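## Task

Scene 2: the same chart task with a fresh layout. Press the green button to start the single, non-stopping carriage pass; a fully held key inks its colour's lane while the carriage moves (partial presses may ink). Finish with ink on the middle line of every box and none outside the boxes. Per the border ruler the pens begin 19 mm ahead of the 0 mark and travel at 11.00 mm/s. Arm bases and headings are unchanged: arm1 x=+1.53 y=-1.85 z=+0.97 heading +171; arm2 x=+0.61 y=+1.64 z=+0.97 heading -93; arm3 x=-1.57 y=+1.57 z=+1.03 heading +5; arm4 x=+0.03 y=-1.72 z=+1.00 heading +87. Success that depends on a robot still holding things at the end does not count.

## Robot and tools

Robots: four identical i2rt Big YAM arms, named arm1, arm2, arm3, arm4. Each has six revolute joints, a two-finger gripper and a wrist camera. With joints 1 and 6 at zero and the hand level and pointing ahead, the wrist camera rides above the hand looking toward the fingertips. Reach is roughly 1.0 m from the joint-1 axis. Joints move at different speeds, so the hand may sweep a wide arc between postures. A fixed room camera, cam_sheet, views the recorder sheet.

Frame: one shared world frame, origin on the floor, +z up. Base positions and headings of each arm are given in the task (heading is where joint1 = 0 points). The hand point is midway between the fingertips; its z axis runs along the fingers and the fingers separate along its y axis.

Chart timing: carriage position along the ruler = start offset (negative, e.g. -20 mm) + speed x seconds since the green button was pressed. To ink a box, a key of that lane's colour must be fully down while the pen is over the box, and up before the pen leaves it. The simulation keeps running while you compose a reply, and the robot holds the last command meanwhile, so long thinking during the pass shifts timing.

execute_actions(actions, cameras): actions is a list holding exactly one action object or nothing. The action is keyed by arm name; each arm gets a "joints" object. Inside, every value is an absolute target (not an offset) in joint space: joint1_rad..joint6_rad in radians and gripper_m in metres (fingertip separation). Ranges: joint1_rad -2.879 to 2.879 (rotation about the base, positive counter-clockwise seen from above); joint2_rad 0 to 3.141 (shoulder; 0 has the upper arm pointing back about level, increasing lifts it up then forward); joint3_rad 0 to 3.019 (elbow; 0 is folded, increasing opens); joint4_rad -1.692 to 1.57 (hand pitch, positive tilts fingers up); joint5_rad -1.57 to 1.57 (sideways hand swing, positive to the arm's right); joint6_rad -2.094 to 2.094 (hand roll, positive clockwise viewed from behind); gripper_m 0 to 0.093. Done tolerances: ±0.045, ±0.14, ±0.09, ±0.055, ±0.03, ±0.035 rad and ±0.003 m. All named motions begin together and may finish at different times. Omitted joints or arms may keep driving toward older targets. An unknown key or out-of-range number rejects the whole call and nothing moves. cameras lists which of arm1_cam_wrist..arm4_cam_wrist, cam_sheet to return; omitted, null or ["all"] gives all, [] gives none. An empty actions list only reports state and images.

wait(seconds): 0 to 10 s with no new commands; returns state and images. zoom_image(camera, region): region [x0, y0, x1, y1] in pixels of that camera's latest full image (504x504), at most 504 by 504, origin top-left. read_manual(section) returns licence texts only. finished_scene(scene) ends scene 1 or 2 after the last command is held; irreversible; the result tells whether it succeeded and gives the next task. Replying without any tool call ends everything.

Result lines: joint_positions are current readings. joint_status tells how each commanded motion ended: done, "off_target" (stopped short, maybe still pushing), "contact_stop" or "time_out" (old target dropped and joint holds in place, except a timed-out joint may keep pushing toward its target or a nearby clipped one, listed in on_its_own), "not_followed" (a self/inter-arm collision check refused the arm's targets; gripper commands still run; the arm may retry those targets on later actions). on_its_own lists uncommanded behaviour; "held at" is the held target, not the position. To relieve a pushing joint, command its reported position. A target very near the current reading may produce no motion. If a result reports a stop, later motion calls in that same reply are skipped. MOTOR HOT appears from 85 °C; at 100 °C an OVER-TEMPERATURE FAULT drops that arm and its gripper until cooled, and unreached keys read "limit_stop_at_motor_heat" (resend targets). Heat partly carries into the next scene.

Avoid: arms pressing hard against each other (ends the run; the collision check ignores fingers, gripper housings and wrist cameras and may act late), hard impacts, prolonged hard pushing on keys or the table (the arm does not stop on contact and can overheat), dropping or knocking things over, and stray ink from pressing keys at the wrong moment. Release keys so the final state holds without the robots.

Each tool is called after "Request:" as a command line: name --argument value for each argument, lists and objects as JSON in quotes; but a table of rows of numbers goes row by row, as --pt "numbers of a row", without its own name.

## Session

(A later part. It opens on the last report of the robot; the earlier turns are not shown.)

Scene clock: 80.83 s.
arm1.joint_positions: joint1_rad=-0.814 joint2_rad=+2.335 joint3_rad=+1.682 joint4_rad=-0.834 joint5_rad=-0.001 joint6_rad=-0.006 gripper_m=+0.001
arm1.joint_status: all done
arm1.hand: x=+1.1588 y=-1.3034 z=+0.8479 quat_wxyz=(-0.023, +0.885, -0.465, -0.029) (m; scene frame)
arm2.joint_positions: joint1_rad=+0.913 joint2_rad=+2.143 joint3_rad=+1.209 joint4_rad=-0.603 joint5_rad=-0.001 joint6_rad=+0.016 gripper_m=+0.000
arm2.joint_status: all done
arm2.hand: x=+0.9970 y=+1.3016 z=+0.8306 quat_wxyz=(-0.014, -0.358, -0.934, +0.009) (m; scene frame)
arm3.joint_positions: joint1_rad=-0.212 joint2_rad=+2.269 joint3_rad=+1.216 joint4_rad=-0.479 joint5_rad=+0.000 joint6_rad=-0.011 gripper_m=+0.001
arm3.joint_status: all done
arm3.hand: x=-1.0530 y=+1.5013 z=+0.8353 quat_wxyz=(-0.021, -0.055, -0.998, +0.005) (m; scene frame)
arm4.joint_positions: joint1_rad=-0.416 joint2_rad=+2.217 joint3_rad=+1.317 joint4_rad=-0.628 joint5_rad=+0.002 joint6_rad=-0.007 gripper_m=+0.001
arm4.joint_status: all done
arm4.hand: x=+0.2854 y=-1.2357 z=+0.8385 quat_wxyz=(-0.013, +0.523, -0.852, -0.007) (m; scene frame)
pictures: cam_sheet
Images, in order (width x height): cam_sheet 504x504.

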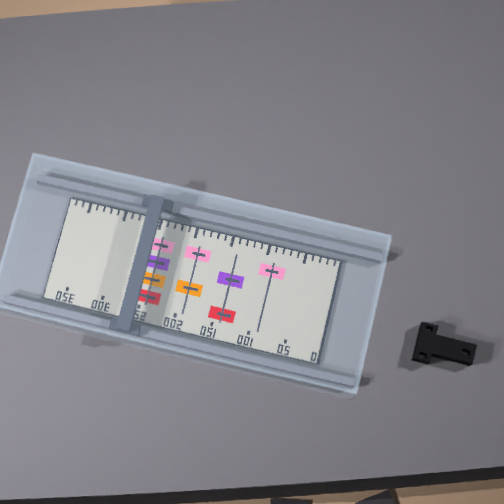

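Request:
wait --seconds 10

Scene clock: 91.63 s.
arm1.joint_positions: joint1_rad=-0.814 joint2_rad=+2.335 joint3_rad=+1.682 joint4_rad=-0.834 joint5_rad=-0.001 joint6_rad=-0.006 gripper_m=+0.001
arm1.joint_status: all done
arm1.hand: x=+1.1588 y=-1.3034 z=+0.8479 quat_wxyz=(-0.023, +0.885, -0.465, -0.029) (m; scene frame)
arm2.joint_positions: joint1_rad=+0.913 joint2_rad=+2.143 joint3_rad=+1.209 joint4_rad=-0.603 joint5_rad=-0.001 joint6_rad=+0.016 gripper_m=+0.000
arm2.joint_status: all done
arm2.hand: x=+0.9970 y=+1.3016 z=+0.8306 quat_wxyz=(-0.014, -0.358, -0.934, +0.009) (m; scene frame)
arm3.joint_positions: joint1_rad=-0.212 joint2_rad=+2.269 joint3_rad=+1.216 joint4_rad=-0.479 joint5_rad=+0.000 joint6_rad=-0.011 gripper_m=+0.001
arm3.joint_status: all done
arm3.hand: x=-1.0530 y=+1.5013 z=+0.8353 quat_wxyz=(-0.021, -0.055, -0.998, +0.005) (m; scene frame)
arm4.joint_positions: joint1_rad=-0.416 joint2_rad=+2.217 joint3_rad=+1.317 joint4_rad=-0.628 joint5_rad=+0.002 joint6_rad=-0.007 gripper_m=+0.001
arm4.joint_status: all done
arm4.hand: x=+0.2854 y=-1.2357 z=+0.8385 quat_wxyz=(-0.013, +0.523, -0.852, -0.007) (m; scene frame)
wait: 10.00 s; at rest from the start
pictures: arm1_cam_wrist, arm2_cam_wrist, arm3_cam_wrist, arm4_cam_wrist, cam_sheet
Images, in order (width x height): arm1_cam_wrist 504x504, arm2_cam_wrist 504x504, arm3_cam_wrist 504x504, arm4_cam_wrist 504x504, cam_sheet 504x504.

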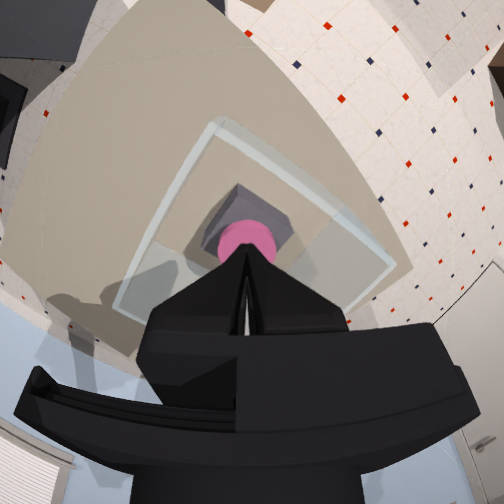

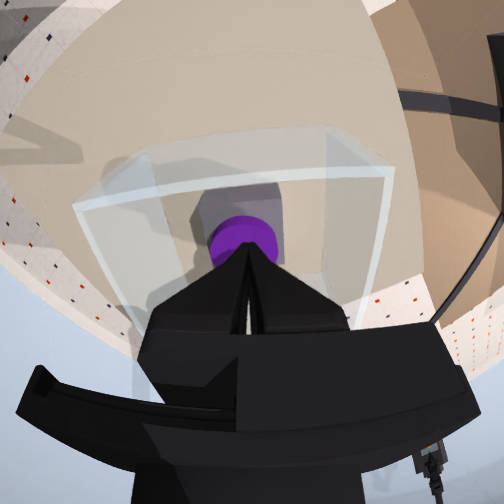

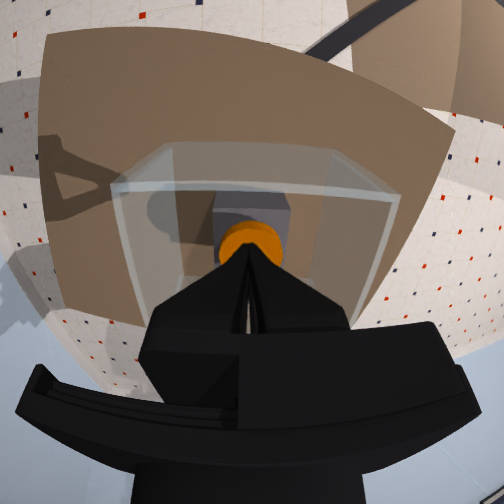

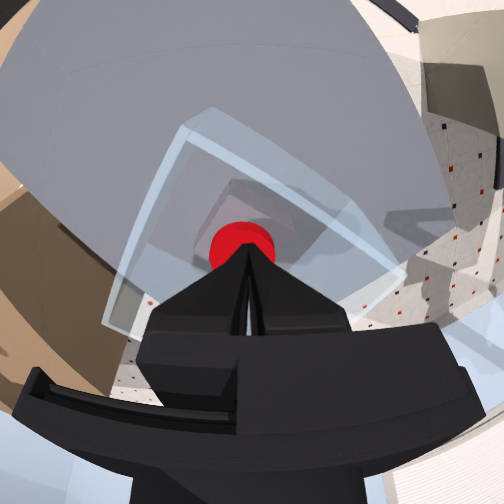

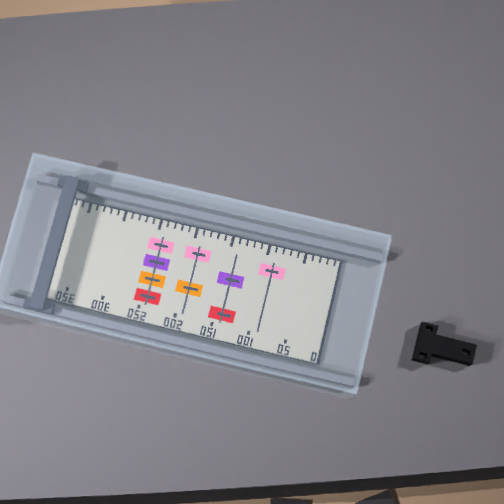

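All nine boxes are inked and the carriage has reached the end of the sheet.

Request:
finished_scene --scene 2

The scene is finished: the task was done.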